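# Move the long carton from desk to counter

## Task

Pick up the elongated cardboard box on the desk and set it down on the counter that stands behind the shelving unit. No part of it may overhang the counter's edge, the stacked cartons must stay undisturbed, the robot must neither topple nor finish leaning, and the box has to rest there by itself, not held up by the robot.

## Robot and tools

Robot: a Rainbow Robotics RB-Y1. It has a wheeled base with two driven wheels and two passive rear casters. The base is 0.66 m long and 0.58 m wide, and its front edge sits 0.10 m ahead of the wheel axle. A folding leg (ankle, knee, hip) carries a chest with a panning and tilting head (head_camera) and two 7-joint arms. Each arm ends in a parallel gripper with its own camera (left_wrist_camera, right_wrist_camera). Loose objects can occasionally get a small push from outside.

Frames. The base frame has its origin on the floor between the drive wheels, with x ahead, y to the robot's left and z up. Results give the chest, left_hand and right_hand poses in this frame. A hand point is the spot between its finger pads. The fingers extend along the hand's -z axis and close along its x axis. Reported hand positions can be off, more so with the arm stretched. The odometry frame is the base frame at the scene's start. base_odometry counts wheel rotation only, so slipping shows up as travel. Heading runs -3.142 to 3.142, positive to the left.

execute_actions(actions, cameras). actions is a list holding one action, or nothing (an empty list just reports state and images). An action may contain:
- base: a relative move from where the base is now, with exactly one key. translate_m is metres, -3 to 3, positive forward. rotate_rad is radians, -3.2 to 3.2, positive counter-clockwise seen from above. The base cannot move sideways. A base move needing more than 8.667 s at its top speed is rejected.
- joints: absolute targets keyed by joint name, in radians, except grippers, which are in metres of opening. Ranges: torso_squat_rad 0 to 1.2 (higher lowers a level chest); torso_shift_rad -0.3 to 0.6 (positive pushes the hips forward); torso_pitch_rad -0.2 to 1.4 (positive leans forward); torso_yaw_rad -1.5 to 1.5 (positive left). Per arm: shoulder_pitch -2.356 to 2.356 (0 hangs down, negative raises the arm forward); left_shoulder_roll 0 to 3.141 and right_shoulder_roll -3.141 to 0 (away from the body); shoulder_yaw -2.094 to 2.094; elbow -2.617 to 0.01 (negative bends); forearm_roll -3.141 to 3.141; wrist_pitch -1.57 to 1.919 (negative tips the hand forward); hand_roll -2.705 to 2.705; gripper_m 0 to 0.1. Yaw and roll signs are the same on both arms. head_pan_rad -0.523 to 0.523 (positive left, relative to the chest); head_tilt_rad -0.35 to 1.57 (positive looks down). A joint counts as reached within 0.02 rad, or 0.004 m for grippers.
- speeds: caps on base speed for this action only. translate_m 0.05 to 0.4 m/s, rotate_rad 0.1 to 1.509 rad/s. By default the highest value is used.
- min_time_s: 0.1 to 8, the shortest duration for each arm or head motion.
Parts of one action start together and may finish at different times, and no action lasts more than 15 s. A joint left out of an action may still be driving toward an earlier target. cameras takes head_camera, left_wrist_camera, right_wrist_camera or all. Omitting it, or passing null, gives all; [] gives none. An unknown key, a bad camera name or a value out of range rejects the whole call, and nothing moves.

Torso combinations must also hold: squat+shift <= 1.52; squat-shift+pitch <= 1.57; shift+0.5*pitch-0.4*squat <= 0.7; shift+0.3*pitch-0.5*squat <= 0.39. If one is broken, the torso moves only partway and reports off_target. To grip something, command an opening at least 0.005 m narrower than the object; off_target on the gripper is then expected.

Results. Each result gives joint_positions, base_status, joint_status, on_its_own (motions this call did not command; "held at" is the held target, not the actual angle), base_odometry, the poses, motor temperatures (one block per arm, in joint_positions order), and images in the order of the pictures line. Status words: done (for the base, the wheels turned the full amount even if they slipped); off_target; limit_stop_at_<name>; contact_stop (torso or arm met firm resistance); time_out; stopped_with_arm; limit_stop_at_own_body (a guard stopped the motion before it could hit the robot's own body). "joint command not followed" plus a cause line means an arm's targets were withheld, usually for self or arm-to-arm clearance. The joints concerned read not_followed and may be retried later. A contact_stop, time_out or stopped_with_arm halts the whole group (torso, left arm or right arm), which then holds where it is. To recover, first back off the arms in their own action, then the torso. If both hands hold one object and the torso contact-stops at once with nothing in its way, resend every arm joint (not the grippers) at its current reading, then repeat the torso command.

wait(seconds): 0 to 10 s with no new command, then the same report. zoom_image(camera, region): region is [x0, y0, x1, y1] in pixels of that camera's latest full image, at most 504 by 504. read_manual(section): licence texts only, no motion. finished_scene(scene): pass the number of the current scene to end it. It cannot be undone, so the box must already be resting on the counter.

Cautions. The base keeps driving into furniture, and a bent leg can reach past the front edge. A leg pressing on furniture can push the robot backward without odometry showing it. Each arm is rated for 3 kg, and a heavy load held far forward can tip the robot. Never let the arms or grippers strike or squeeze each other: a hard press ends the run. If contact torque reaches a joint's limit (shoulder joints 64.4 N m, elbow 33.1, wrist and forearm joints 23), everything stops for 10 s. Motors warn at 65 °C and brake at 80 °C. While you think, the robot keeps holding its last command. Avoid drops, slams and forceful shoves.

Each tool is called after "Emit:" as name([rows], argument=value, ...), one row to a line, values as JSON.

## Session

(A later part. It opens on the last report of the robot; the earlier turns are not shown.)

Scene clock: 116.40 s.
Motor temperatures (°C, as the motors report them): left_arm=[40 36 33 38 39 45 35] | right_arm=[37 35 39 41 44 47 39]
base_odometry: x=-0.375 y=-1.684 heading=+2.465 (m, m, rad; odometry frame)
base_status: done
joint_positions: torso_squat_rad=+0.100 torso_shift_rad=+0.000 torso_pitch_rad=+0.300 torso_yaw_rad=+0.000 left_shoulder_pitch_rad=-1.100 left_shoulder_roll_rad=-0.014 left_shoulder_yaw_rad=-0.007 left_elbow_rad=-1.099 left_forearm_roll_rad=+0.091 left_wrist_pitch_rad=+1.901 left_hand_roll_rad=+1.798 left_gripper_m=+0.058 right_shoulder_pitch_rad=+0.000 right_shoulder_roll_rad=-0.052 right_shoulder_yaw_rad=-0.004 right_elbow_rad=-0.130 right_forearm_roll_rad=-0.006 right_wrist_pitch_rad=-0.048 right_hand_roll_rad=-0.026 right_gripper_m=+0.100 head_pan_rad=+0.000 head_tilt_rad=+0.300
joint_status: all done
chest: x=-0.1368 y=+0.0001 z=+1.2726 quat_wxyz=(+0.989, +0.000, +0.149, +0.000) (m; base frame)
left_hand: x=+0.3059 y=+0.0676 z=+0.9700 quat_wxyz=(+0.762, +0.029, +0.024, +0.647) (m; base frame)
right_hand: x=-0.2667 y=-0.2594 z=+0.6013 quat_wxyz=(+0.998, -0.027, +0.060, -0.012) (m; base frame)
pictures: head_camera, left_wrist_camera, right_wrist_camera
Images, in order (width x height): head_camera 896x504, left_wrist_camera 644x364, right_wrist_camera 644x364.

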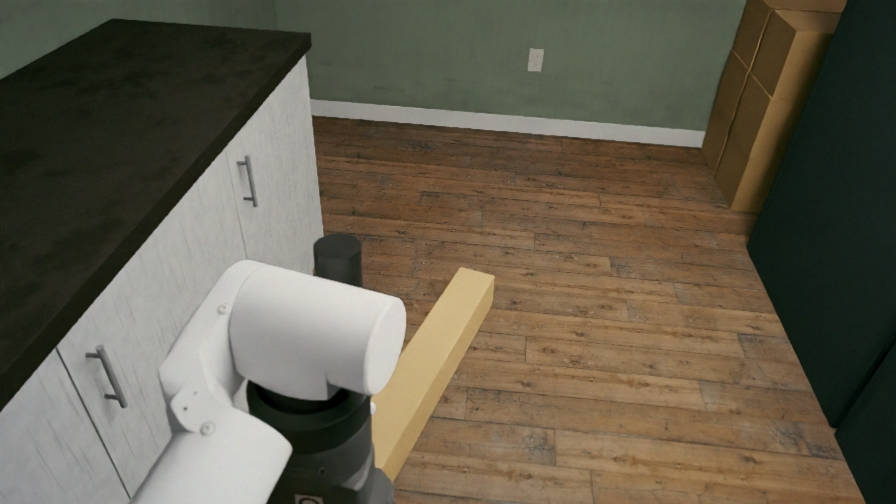

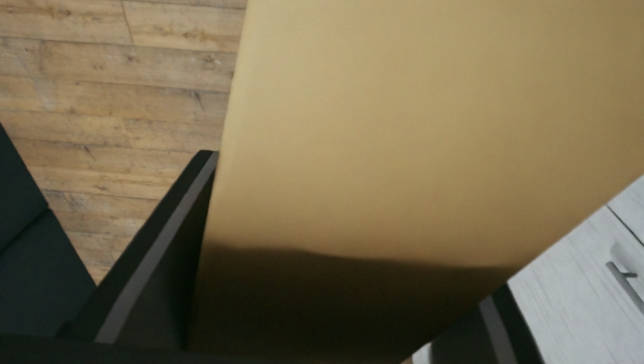

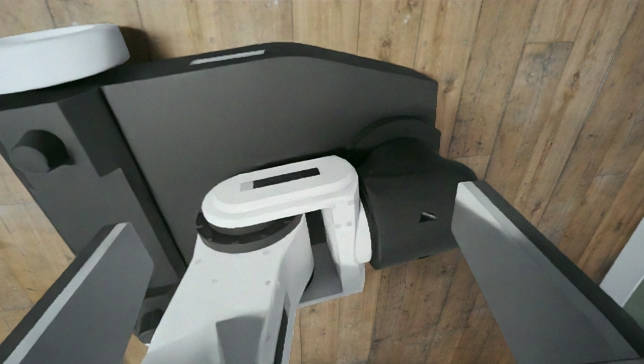

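Emit:
execute_actions([
  {"base":{"translate_m":0.55},"speeds":{"translate_m":0.3},"joints":{"left_hand_roll_rad":0.4,"torso_pitch_rad":0.25,"torso_squat_rad":0.0},"min_time_s":2},
], cameras=["head_camera"])

Emit:
execute_actions([
  {"base":{"rotate_rad":1.55},"speeds":{"rotate_rad":0.5},"joints":{"head_tilt_rad":0.5}},
])

Scene clock: 119.70 s.
Motor temperatures (°C, as the motors report them): left_arm=[40 36 33 38 39 45 35] | right_arm=[37 35 39 41 44 47 39]
base_odometry: x=-0.804 y=-1.340 heading=+2.466 (m, m, rad; odometry frame)
base_status: done
joint_positions: torso_squat_rad=+0.000 torso_shift_rad=+0.000 torso_pitch_rad=+0.250 torso_yaw_rad=+0.000 left_shoulder_pitch_rad=-1.100 left_shoulder_roll_rad=-0.014 left_shoulder_yaw_rad=-0.007 left_elbow_rad=-1.099 left_forearm_roll_rad=+0.091 left_wrist_pitch_rad=+1.901 left_hand_roll_rad=+0.400 left_gripper_m=+0.058 right_shoulder_pitch_rad=+0.000 right_shoulder_roll_rad=-0.052 right_shoulder_yaw_rad=-0.004 right_elbow_rad=-0.130 right_forearm_roll_rad=-0.006 right_wrist_pitch_rad=-0.048 right_hand_roll_rad=-0.026 right_gripper_m=+0.100 head_pan_rad=+0.000 head_tilt_rad=+0.300
joint_status: all done
chest: x=-0.1517 y=+0.0002 z=+1.2803 quat_wxyz=(+0.992, +0.000, +0.125, +0.000) (m; base frame)
left_hand: x=+0.3055 y=+0.0676 z=+1.0002 quat_wxyz=(+1.000, +0.006, +0.012, +0.005) (m; base frame)
right_hand: x=-0.2479 y=-0.2594 z=+0.6033 quat_wxyz=(+0.999, -0.026, +0.035, -0.013) (m; base frame)
pictures: head_camera
Images, in order (width x height): head_camera 896x504.

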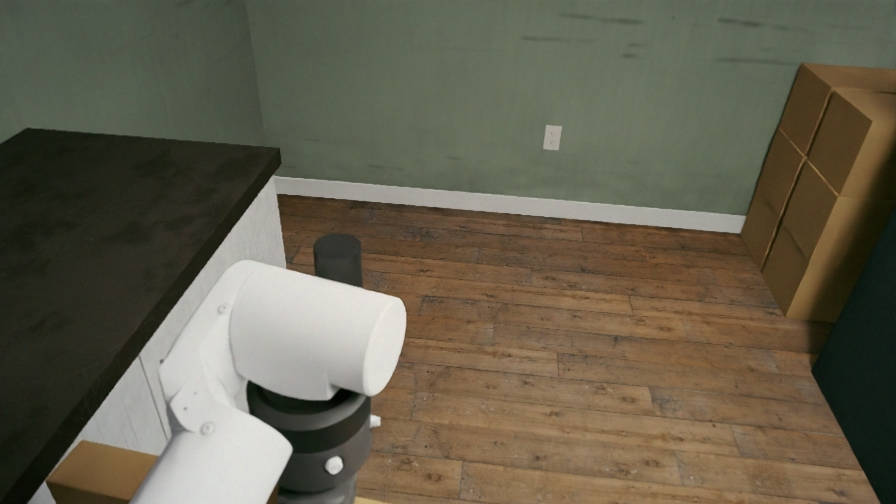

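Scene clock: 124.13 s.
Motor temperatures (°C, as the motors report them): left_arm=[40 36 33 38 39 45 35] | right_arm=[37 35 39 41 44 47 39]
base_odometry: x=-0.804 y=-1.340 heading=-2.268 (m, m, rad; odometry frame)
base_status: done
joint_positions: torso_squat_rad=+0.000 torso_shift_rad=+0.000 torso_pitch_rad=+0.250 torso_yaw_rad=+0.000 left_shoulder_pitch_rad=-1.100 left_shoulder_roll_rad=-0.014 left_shoulder_yaw_rad=-0.007 left_elbow_rad=-1.099 left_forearm_roll_rad=+0.091 left_wrist_pitch_rad=+1.901 left_hand_roll_rad=+0.400 left_gripper_m=+0.058 right_shoulder_pitch_rad=+0.000 right_shoulder_roll_rad=-0.052 right_shoulder_yaw_rad=-0.004 right_elbow_rad=-0.130 right_forearm_roll_rad=-0.006 right_wrist_pitch_rad=-0.048 right_hand_roll_rad=-0.026 right_gripper_m=+0.100 head_pan_rad=+0.000 head_tilt_rad=+0.500
joint_status: all done
chest: x=-0.1517 y=+0.0002 z=+1.2803 quat_wxyz=(+0.992, +0.000, +0.125, +0.000) (m; base frame)
left_hand: x=+0.3055 y=+0.0676 z=+1.0002 quat_wxyz=(+1.000, +0.006, +0.012, +0.005) (m; base frame)
right_hand: x=-0.2479 y=-0.2594 z=+0.6033 quat_wxyz=(+0.999, -0.026, +0.035, -0.013) (m; base frame)
pictures: head_camera, left_wrist_camera, right_wrist_camera
Images, in order (width x height): head_camera 896x504, left_wrist_camera 644x364, right_wrist_camera 644x364.

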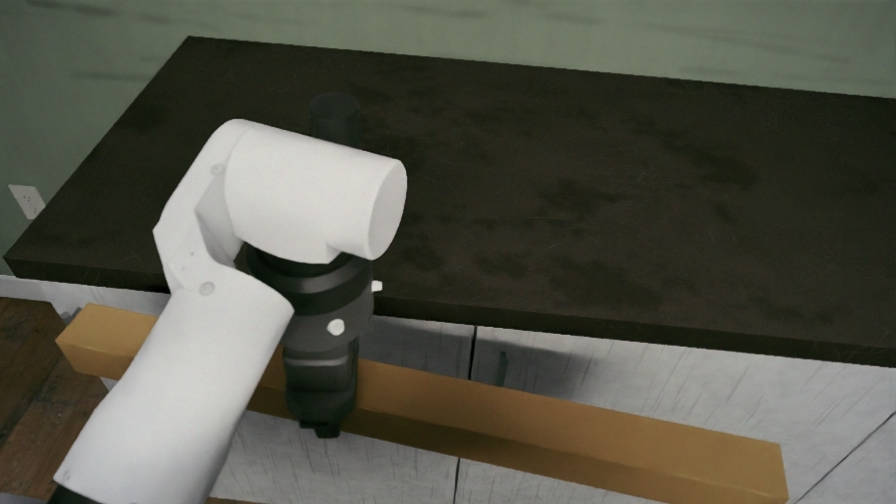

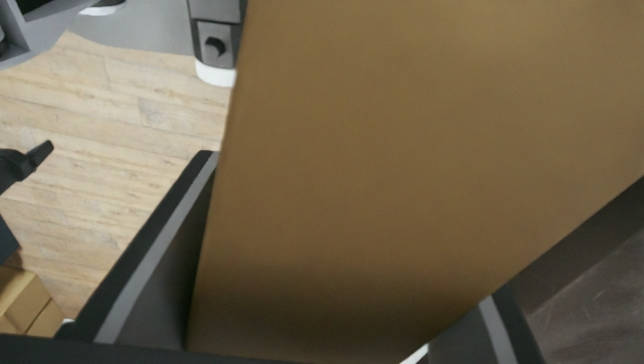

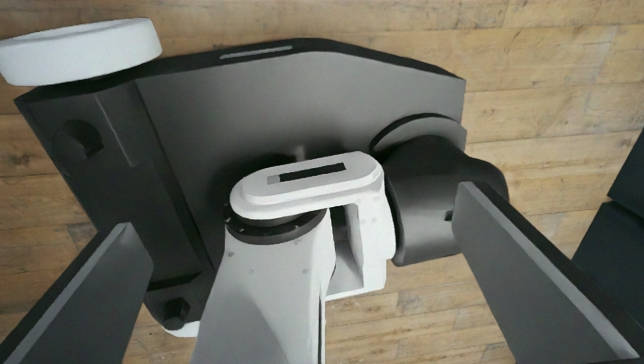

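Emit:
execute_actions([
  {"base":{"rotate_rad":-0.1},"joints":{"left_hand_roll_rad":0.5}},
], cameras=[])

Emit:
execute_actions([
  {"base":{"translate_m":0.36},"speeds":{"translate_m":0.2},"joints":{"head_tilt_rad":0.75}},
])

Scene clock: 125.50 s.
Motor temperatures (°C, as the motors report them): left_arm=[40 36 33 38 39 45 35] | right_arm=[37 35 39 41 44 47 39]
base_odometry: x=-0.804 y=-1.340 heading=-2.367 (m, m, rad; odometry frame)
base_status: done
joint_positions: torso_squat_rad=+0.000 torso_shift_rad=+0.000 torso_pitch_rad=+0.250 torso_yaw_rad=+0.000 left_shoulder_pitch_rad=-1.100 left_shoulder_roll_rad=-0.014 left_shoulder_yaw_rad=-0.007 left_elbow_rad=-1.099 left_forearm_roll_rad=+0.091 left_wrist_pitch_rad=+1.901 left_hand_roll_rad=+0.500 left_gripper_m=+0.058 right_shoulder_pitch_rad=+0.000 right_shoulder_roll_rad=-0.052 right_shoulder_yaw_rad=-0.004 right_elbow_rad=-0.130 right_forearm_roll_rad=-0.006 right_wrist_pitch_rad=-0.048 right_hand_roll_rad=-0.026 right_gripper_m=+0.100 head_pan_rad=+0.000 head_tilt_rad=+0.500
joint_status: all done
chest: x=-0.1517 y=+0.0002 z=+1.2803 quat_wxyz=(+0.992, +0.000, +0.125, +0.000) (m; base frame)
left_hand: x=+0.3055 y=+0.0676 z=+1.0002 quat_wxyz=(+0.998, +0.007, +0.011, +0.055) (m; base frame)
right_hand: x=-0.2479 y=-0.2594 z=+0.6034 quat_wxyz=(+0.999, -0.026, +0.035, -0.013) (m; base frame)
pictures: none
No camera images: the call's "cameras" was empty. Leave "cameras" out to get every camera's image.

Scene clock: 128.27 s.
Motor temperatures (°C, as the motors report them): left_arm=[40 36 33 38 39 45 35] | right_arm=[37 35 39 41 44 47 39]
base_odometry: x=-1.061 y=-1.592 heading=-2.366 (m, m, rad; odometry frame)
base_status: done
joint_positions: torso_squat_rad=+0.000 torso_shift_rad=+0.000 torso_pitch_rad=+0.250 torso_yaw_rad=+0.000 left_shoulder_pitch_rad=-1.100 left_shoulder_roll_rad=-0.014 left_shoulder_yaw_rad=-0.007 left_elbow_rad=-1.099 left_forearm_roll_rad=+0.091 left_wrist_pitch_rad=+1.901 left_hand_roll_rad=+0.500 left_gripper_m=+0.058 right_shoulder_pitch_rad=+0.000 right_shoulder_roll_rad=-0.052 right_shoulder_yaw_rad=-0.004 right_elbow_rad=-0.130 right_forearm_roll_rad=-0.006 right_wrist_pitch_rad=-0.048 right_hand_roll_rad=-0.026 right_gripper_m=+0.100 head_pan_rad=+0.000 head_tilt_rad=+0.750
joint_status: all done
chest: x=-0.1517 y=+0.0002 z=+1.2803 quat_wxyz=(+0.992, +0.000, +0.125, +0.000) (m; base frame)
left_hand: x=+0.3056 y=+0.0676 z=+1.0002 quat_wxyz=(+0.998, +0.007, +0.011, +0.055) (m; base frame)
right_hand: x=-0.2479 y=-0.2594 z=+0.6034 quat_wxyz=(+0.999, -0.026, +0.035, -0.013) (m; base frame)
pictures: head_camera, left_wrist_camera, right_wrist_camera
Images, in order (width x height): head_camera 896x504, left_wrist_camera 644x364, right_wrist_camera 644x364.

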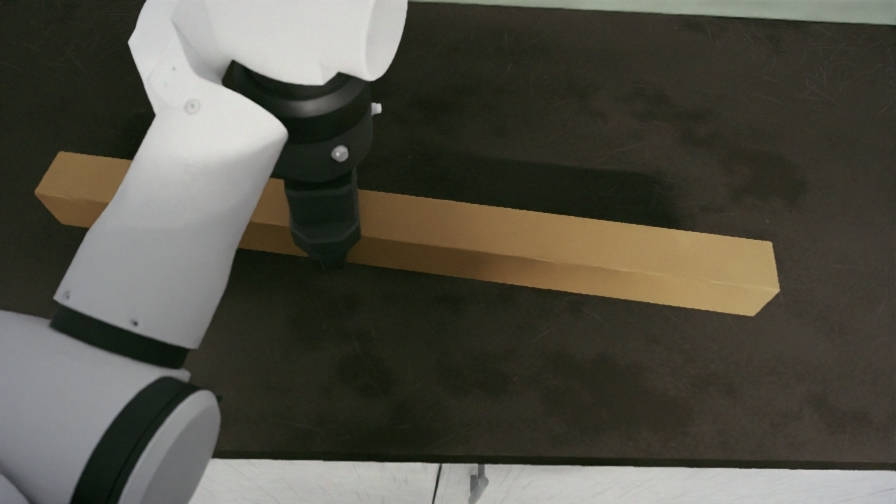

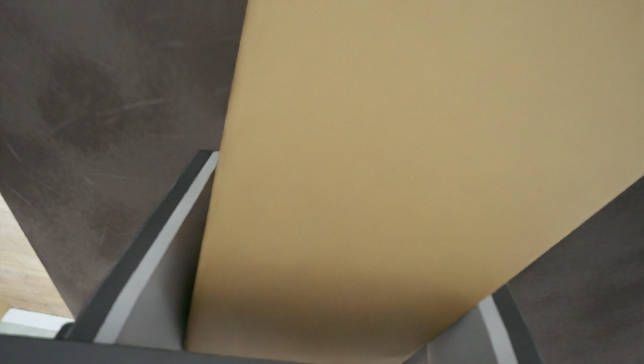

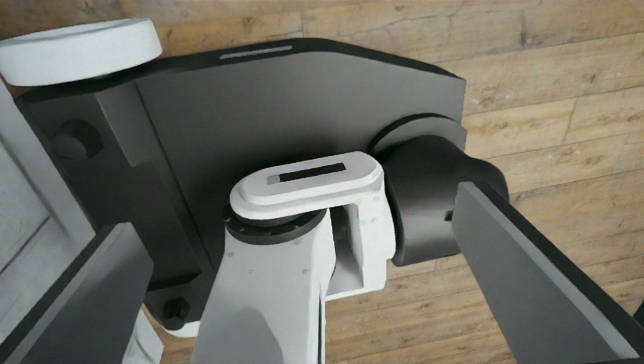

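Emit:
execute_actions([
  {"joints":{"left_hand_roll_rad":0.6,"torso_squat_rad":0.3,"head_pan_rad":0.3,"head_tilt_rad":0.6}},
], cameras=["head_camera"])

Emit:
execute_actions([
  {"joints":{"torso_squat_rad":0.42}},
], cameras=["head_camera"])

Scene clock: 130.17 s.
Motor temperatures (°C, as the motors report them): left_arm=[40 35 33 38 39 45 35] | right_arm=[37 35 39 41 44 47 39]
base_odometry: x=-1.061 y=-1.592 heading=-2.366 (m, m, rad; odometry frame)
base_status: not commanded
joint_positions: torso_squat_rad=+0.300 torso_shift_rad=+0.000 torso_pitch_rad=+0.250 torso_yaw_rad=+0.000 left_shoulder_pitch_rad=-1.100 left_shoulder_roll_rad=-0.014 left_shoulder_yaw_rad=-0.007 left_elbow_rad=-1.099 left_forearm_roll_rad=+0.091 left_wrist_pitch_rad=+1.901 left_hand_roll_rad=+0.600 left_gripper_m=+0.058 right_shoulder_pitch_rad=+0.000 right_shoulder_roll_rad=-0.052 right_shoulder_yaw_rad=-0.004 right_elbow_rad=-0.130 right_forearm_roll_rad=-0.006 right_wrist_pitch_rad=-0.048 right_hand_roll_rad=-0.026 right_gripper_m=+0.100 head_pan_rad=+0.300 head_tilt_rad=+0.600
joint_status: all done
chest: x=-0.1518 y=+0.0002 z=+1.2491 quat_wxyz=(+0.992, +0.000, +0.125, +0.000) (m; base frame)
left_hand: x=+0.3055 y=+0.0676 z=+0.9690 quat_wxyz=(+0.994, +0.007, +0.011, +0.105) (m; base frame)
right_hand: x=-0.2478 y=-0.2594 z=+0.5721 quat_wxyz=(+0.999, -0.026, +0.035, -0.013) (m; base frame)
pictures: head_camera
Images, in order (width x height): head_camera 896x504.

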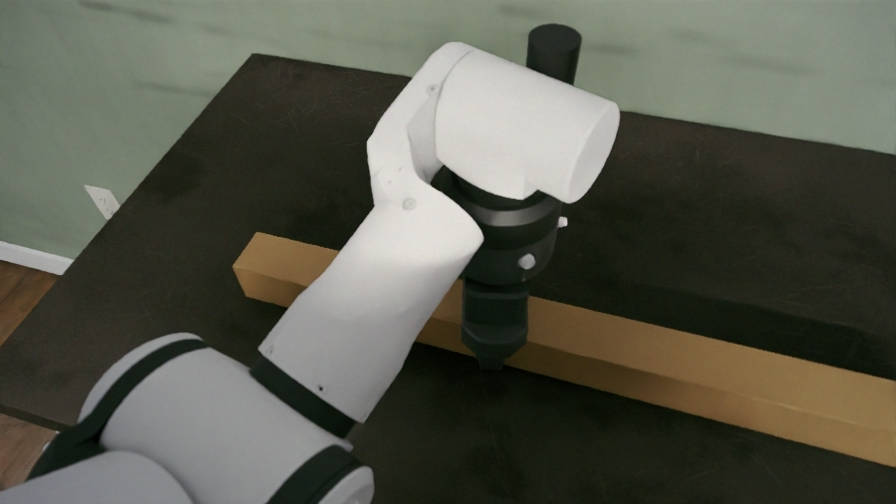

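Scene clock: 131.37 s.
Motor temperatures (°C, as the motors report them): left_arm=[40 35 33 38 39 45 35] | right_arm=[37 35 39 41 44 47 39]
base_odometry: x=-1.061 y=-1.592 heading=-2.366 (m, m, rad; odometry frame)
base_status: not commanded
joint_positions: torso_squat_rad=+0.420 torso_shift_rad=-0.002 torso_pitch_rad=+0.247 torso_yaw_rad=+0.000 left_shoulder_pitch_rad=-1.105 left_shoulder_roll_rad=-0.013 left_shoulder_yaw_rad=-0.007 left_elbow_rad=-1.102 left_forearm_roll_rad=+0.092 left_wrist_pitch_rad=+1.902 left_hand_roll_rad=+0.600 left_gripper_m=+0.058 right_shoulder_pitch_rad=+0.000 right_shoulder_roll_rad=-0.052 right_shoulder_yaw_rad=-0.004 right_elbow_rad=-0.130 right_forearm_roll_rad=-0.006 right_wrist_pitch_rad=-0.048 right_hand_roll_rad=-0.026 right_gripper_m=+0.100 head_pan_rad=+0.300 head_tilt_rad=+0.600
joint_status: all done
chest: x=-0.1533 y=+0.0002 z=+1.2196 quat_wxyz=(+0.992, +0.000, +0.123, +0.000) (m; base frame)
left_hand: x=+0.3066 y=+0.0667 z=+0.9440 quat_wxyz=(+0.995, +0.007, +0.006, +0.104) (m; base frame)
right_hand: x=-0.2475 y=-0.2594 z=+0.5424 quat_wxyz=(+0.999, -0.026, +0.034, -0.013) (m; base frame)
pictures: head_camera
Images, in order (width x height): head_camera 896x504.

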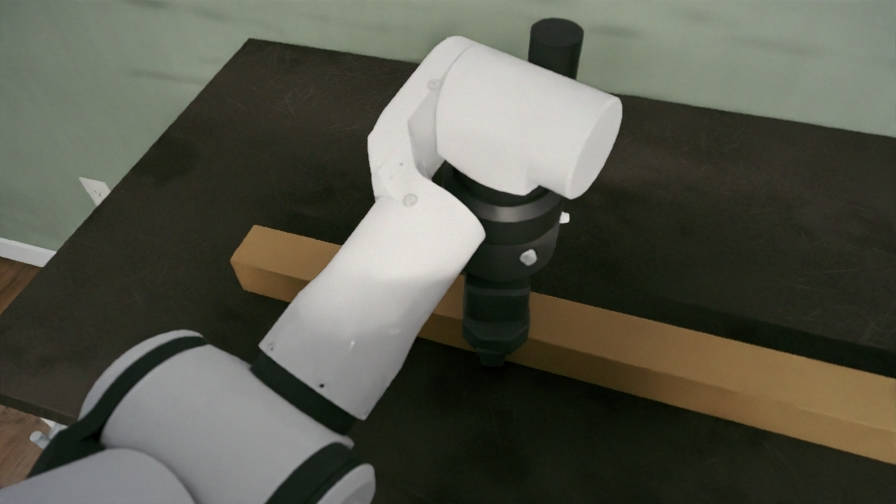

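It's resting on the counter. Release, lift, back off.

Emit:
execute_actions([
  {"joints":{"left_gripper_m":0.1}},
], cameras=[])

Emit:
execute_actions([
  {"joints":{"torso_squat_rad":0.0,"torso_pitch_rad":0.15,"head_pan_rad":0,"head_tilt_rad":0.75}},
], cameras=[])

Emit:
execute_actions([
  {"base":{"translate_m":-0.2}},
], cameras=["head_camera"])

Scene clock: 132.63 s.
Motor temperatures (°C, as the motors report them): left_arm=[40 35 33 38 39 45 35] | right_arm=[37 35 39 41 44 47 39]
base_odometry: x=-1.061 y=-1.592 heading=-2.366 (m, m, rad; odometry frame)
base_status: not commanded
joint_positions: torso_squat_rad=+0.420 torso_shift_rad=-0.001 torso_pitch_rad=+0.248 torso_yaw_rad=+0.000 left_shoulder_pitch_rad=-1.104 left_shoulder_roll_rad=-0.013 left_shoulder_yaw_rad=-0.007 left_elbow_rad=-1.101 left_forearm_roll_rad=+0.092 left_wrist_pitch_rad=+1.901 left_hand_roll_rad=+0.600 left_gripper_m=+0.100 right_shoulder_pitch_rad=+0.000 right_shoulder_roll_rad=-0.052 right_shoulder_yaw_rad=-0.004 right_elbow_rad=-0.130 right_forearm_roll_rad=-0.006 right_wrist_pitch_rad=-0.048 right_hand_roll_rad=-0.026 right_gripper_m=+0.100 head_pan_rad=+0.300 head_tilt_rad=+0.600
joint_status: all done
chest: x=-0.1526 y=+0.0001 z=+1.2195 quat_wxyz=(+0.992, +0.000, +0.124, +0.000) (m; base frame)
left_hand: x=+0.3068 y=+0.0668 z=+0.9425 quat_wxyz=(+0.994, +0.007, +0.007, +0.104) (m; base frame)
right_hand: x=-0.2476 y=-0.2594 z=+0.5424 quat_wxyz=(+0.999, -0.026, +0.035, -0.013) (m; base frame)
pictures: none
No camera images: the call's "cameras" was empty. Leave "cameras" out to get every camera's image.

Scene clock: 134.87 s.
Motor temperatures (°C, as the motors report them): left_arm=[40 35 33 38 39 45 35] | right_arm=[37 35 39 41 44 47 39]
base_odometry: x=-1.061 y=-1.592 heading=-2.366 (m, m, rad; odometry frame)
base_status: not commanded
joint_positions: torso_squat_rad=+0.000 torso_shift_rad=+0.000 torso_pitch_rad=+0.150 torso_yaw_rad=+0.000 left_shoulder_pitch_rad=-1.100 left_shoulder_roll_rad=-0.013 left_shoulder_yaw_rad=-0.007 left_elbow_rad=-1.099 left_forearm_roll_rad=+0.092 left_wrist_pitch_rad=+1.901 left_hand_roll_rad=+0.600 left_gripper_m=+0.100 right_shoulder_pitch_rad=+0.000 right_shoulder_roll_rad=-0.052 right_shoulder_yaw_rad=-0.004 right_elbow_rad=-0.130 right_forearm_roll_rad=-0.006 right_wrist_pitch_rad=-0.048 right_hand_roll_rad=-0.026 right_gripper_m=+0.100 head_pan_rad=+0.000 head_tilt_rad=+0.750
joint_status: all done
chest: x=-0.1821 y=+0.0002 z=+1.2865 quat_wxyz=(+0.997, +0.000, +0.075, +0.000) (m; base frame)
left_hand: x=+0.3011 y=+0.0677 z=+1.0536 quat_wxyz=(+0.994, +0.002, -0.039, +0.105) (m; base frame)
right_hand: x=-0.2101 y=-0.2594 z=+0.6033 quat_wxyz=(+0.999, -0.026, -0.015, -0.014) (m; base frame)
pictures: none
No camera images: the call's "cameras" was empty. Leave "cameras" out to get every camera's image.

Scene clock: 136.77 s.
Motor temperatures (°C, as the motors report them): left_arm=[40 35 33 38 39 45 35] | right_arm=[37 35 39 41 44 47 39]
base_odometry: x=-0.918 y=-1.452 heading=-2.365 (m, m, rad; odometry frame)
base_status: done
joint_positions: torso_squat_rad=+0.000 torso_shift_rad=+0.000 torso_pitch_rad=+0.150 torso_yaw_rad=+0.000 left_shoulder_pitch_rad=-1.100 left_shoulder_roll_rad=-0.013 left_shoulder_yaw_rad=-0.007 left_elbow_rad=-1.099 left_forearm_roll_rad=+0.092 left_wrist_pitch_rad=+1.901 left_hand_roll_rad=+0.600 left_gripper_m=+0.100 right_shoulder_pitch_rad=+0.000 right_shoulder_roll_rad=-0.052 right_shoulder_yaw_rad=-0.004 right_elbow_rad=-0.130 right_forearm_roll_rad=-0.006 right_wrist_pitch_rad=-0.048 right_hand_roll_rad=-0.026 right_gripper_m=+0.100 head_pan_rad=+0.000 head_tilt_rad=+0.750
joint_status: not commanded
chest: x=-0.1821 y=+0.0002 z=+1.2865 quat_wxyz=(+0.997, +0.000, +0.075, +0.000) (m; base frame)
left_hand: x=+0.3010 y=+0.0677 z=+1.0535 quat_wxyz=(+0.994, +0.002, -0.039, +0.105) (m; base frame)
right_hand: x=-0.2101 y=-0.2594 z=+0.6033 quat_wxyz=(+0.999, -0.026, -0.015, -0.014) (m; base frame)
pictures: head_camera
Images, in order (width x height): head_camera 896x504.

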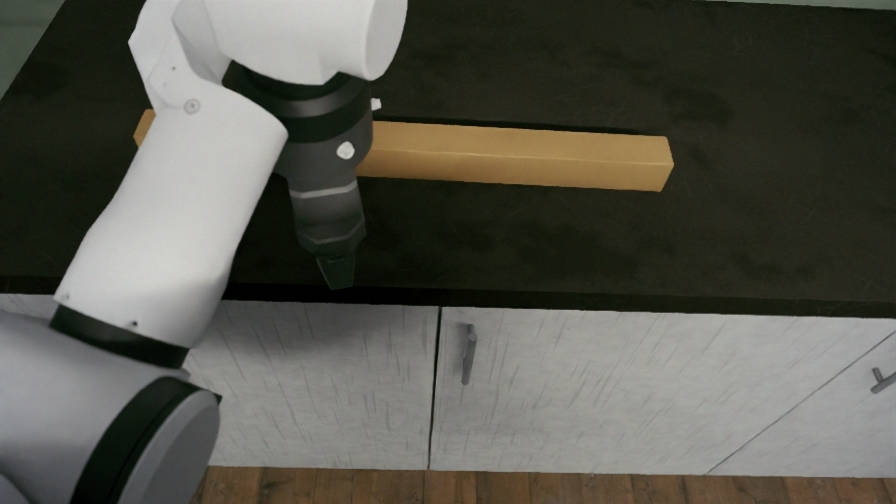

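Emit:
finished_scene(scene=2)

The scene is finished: the task was done.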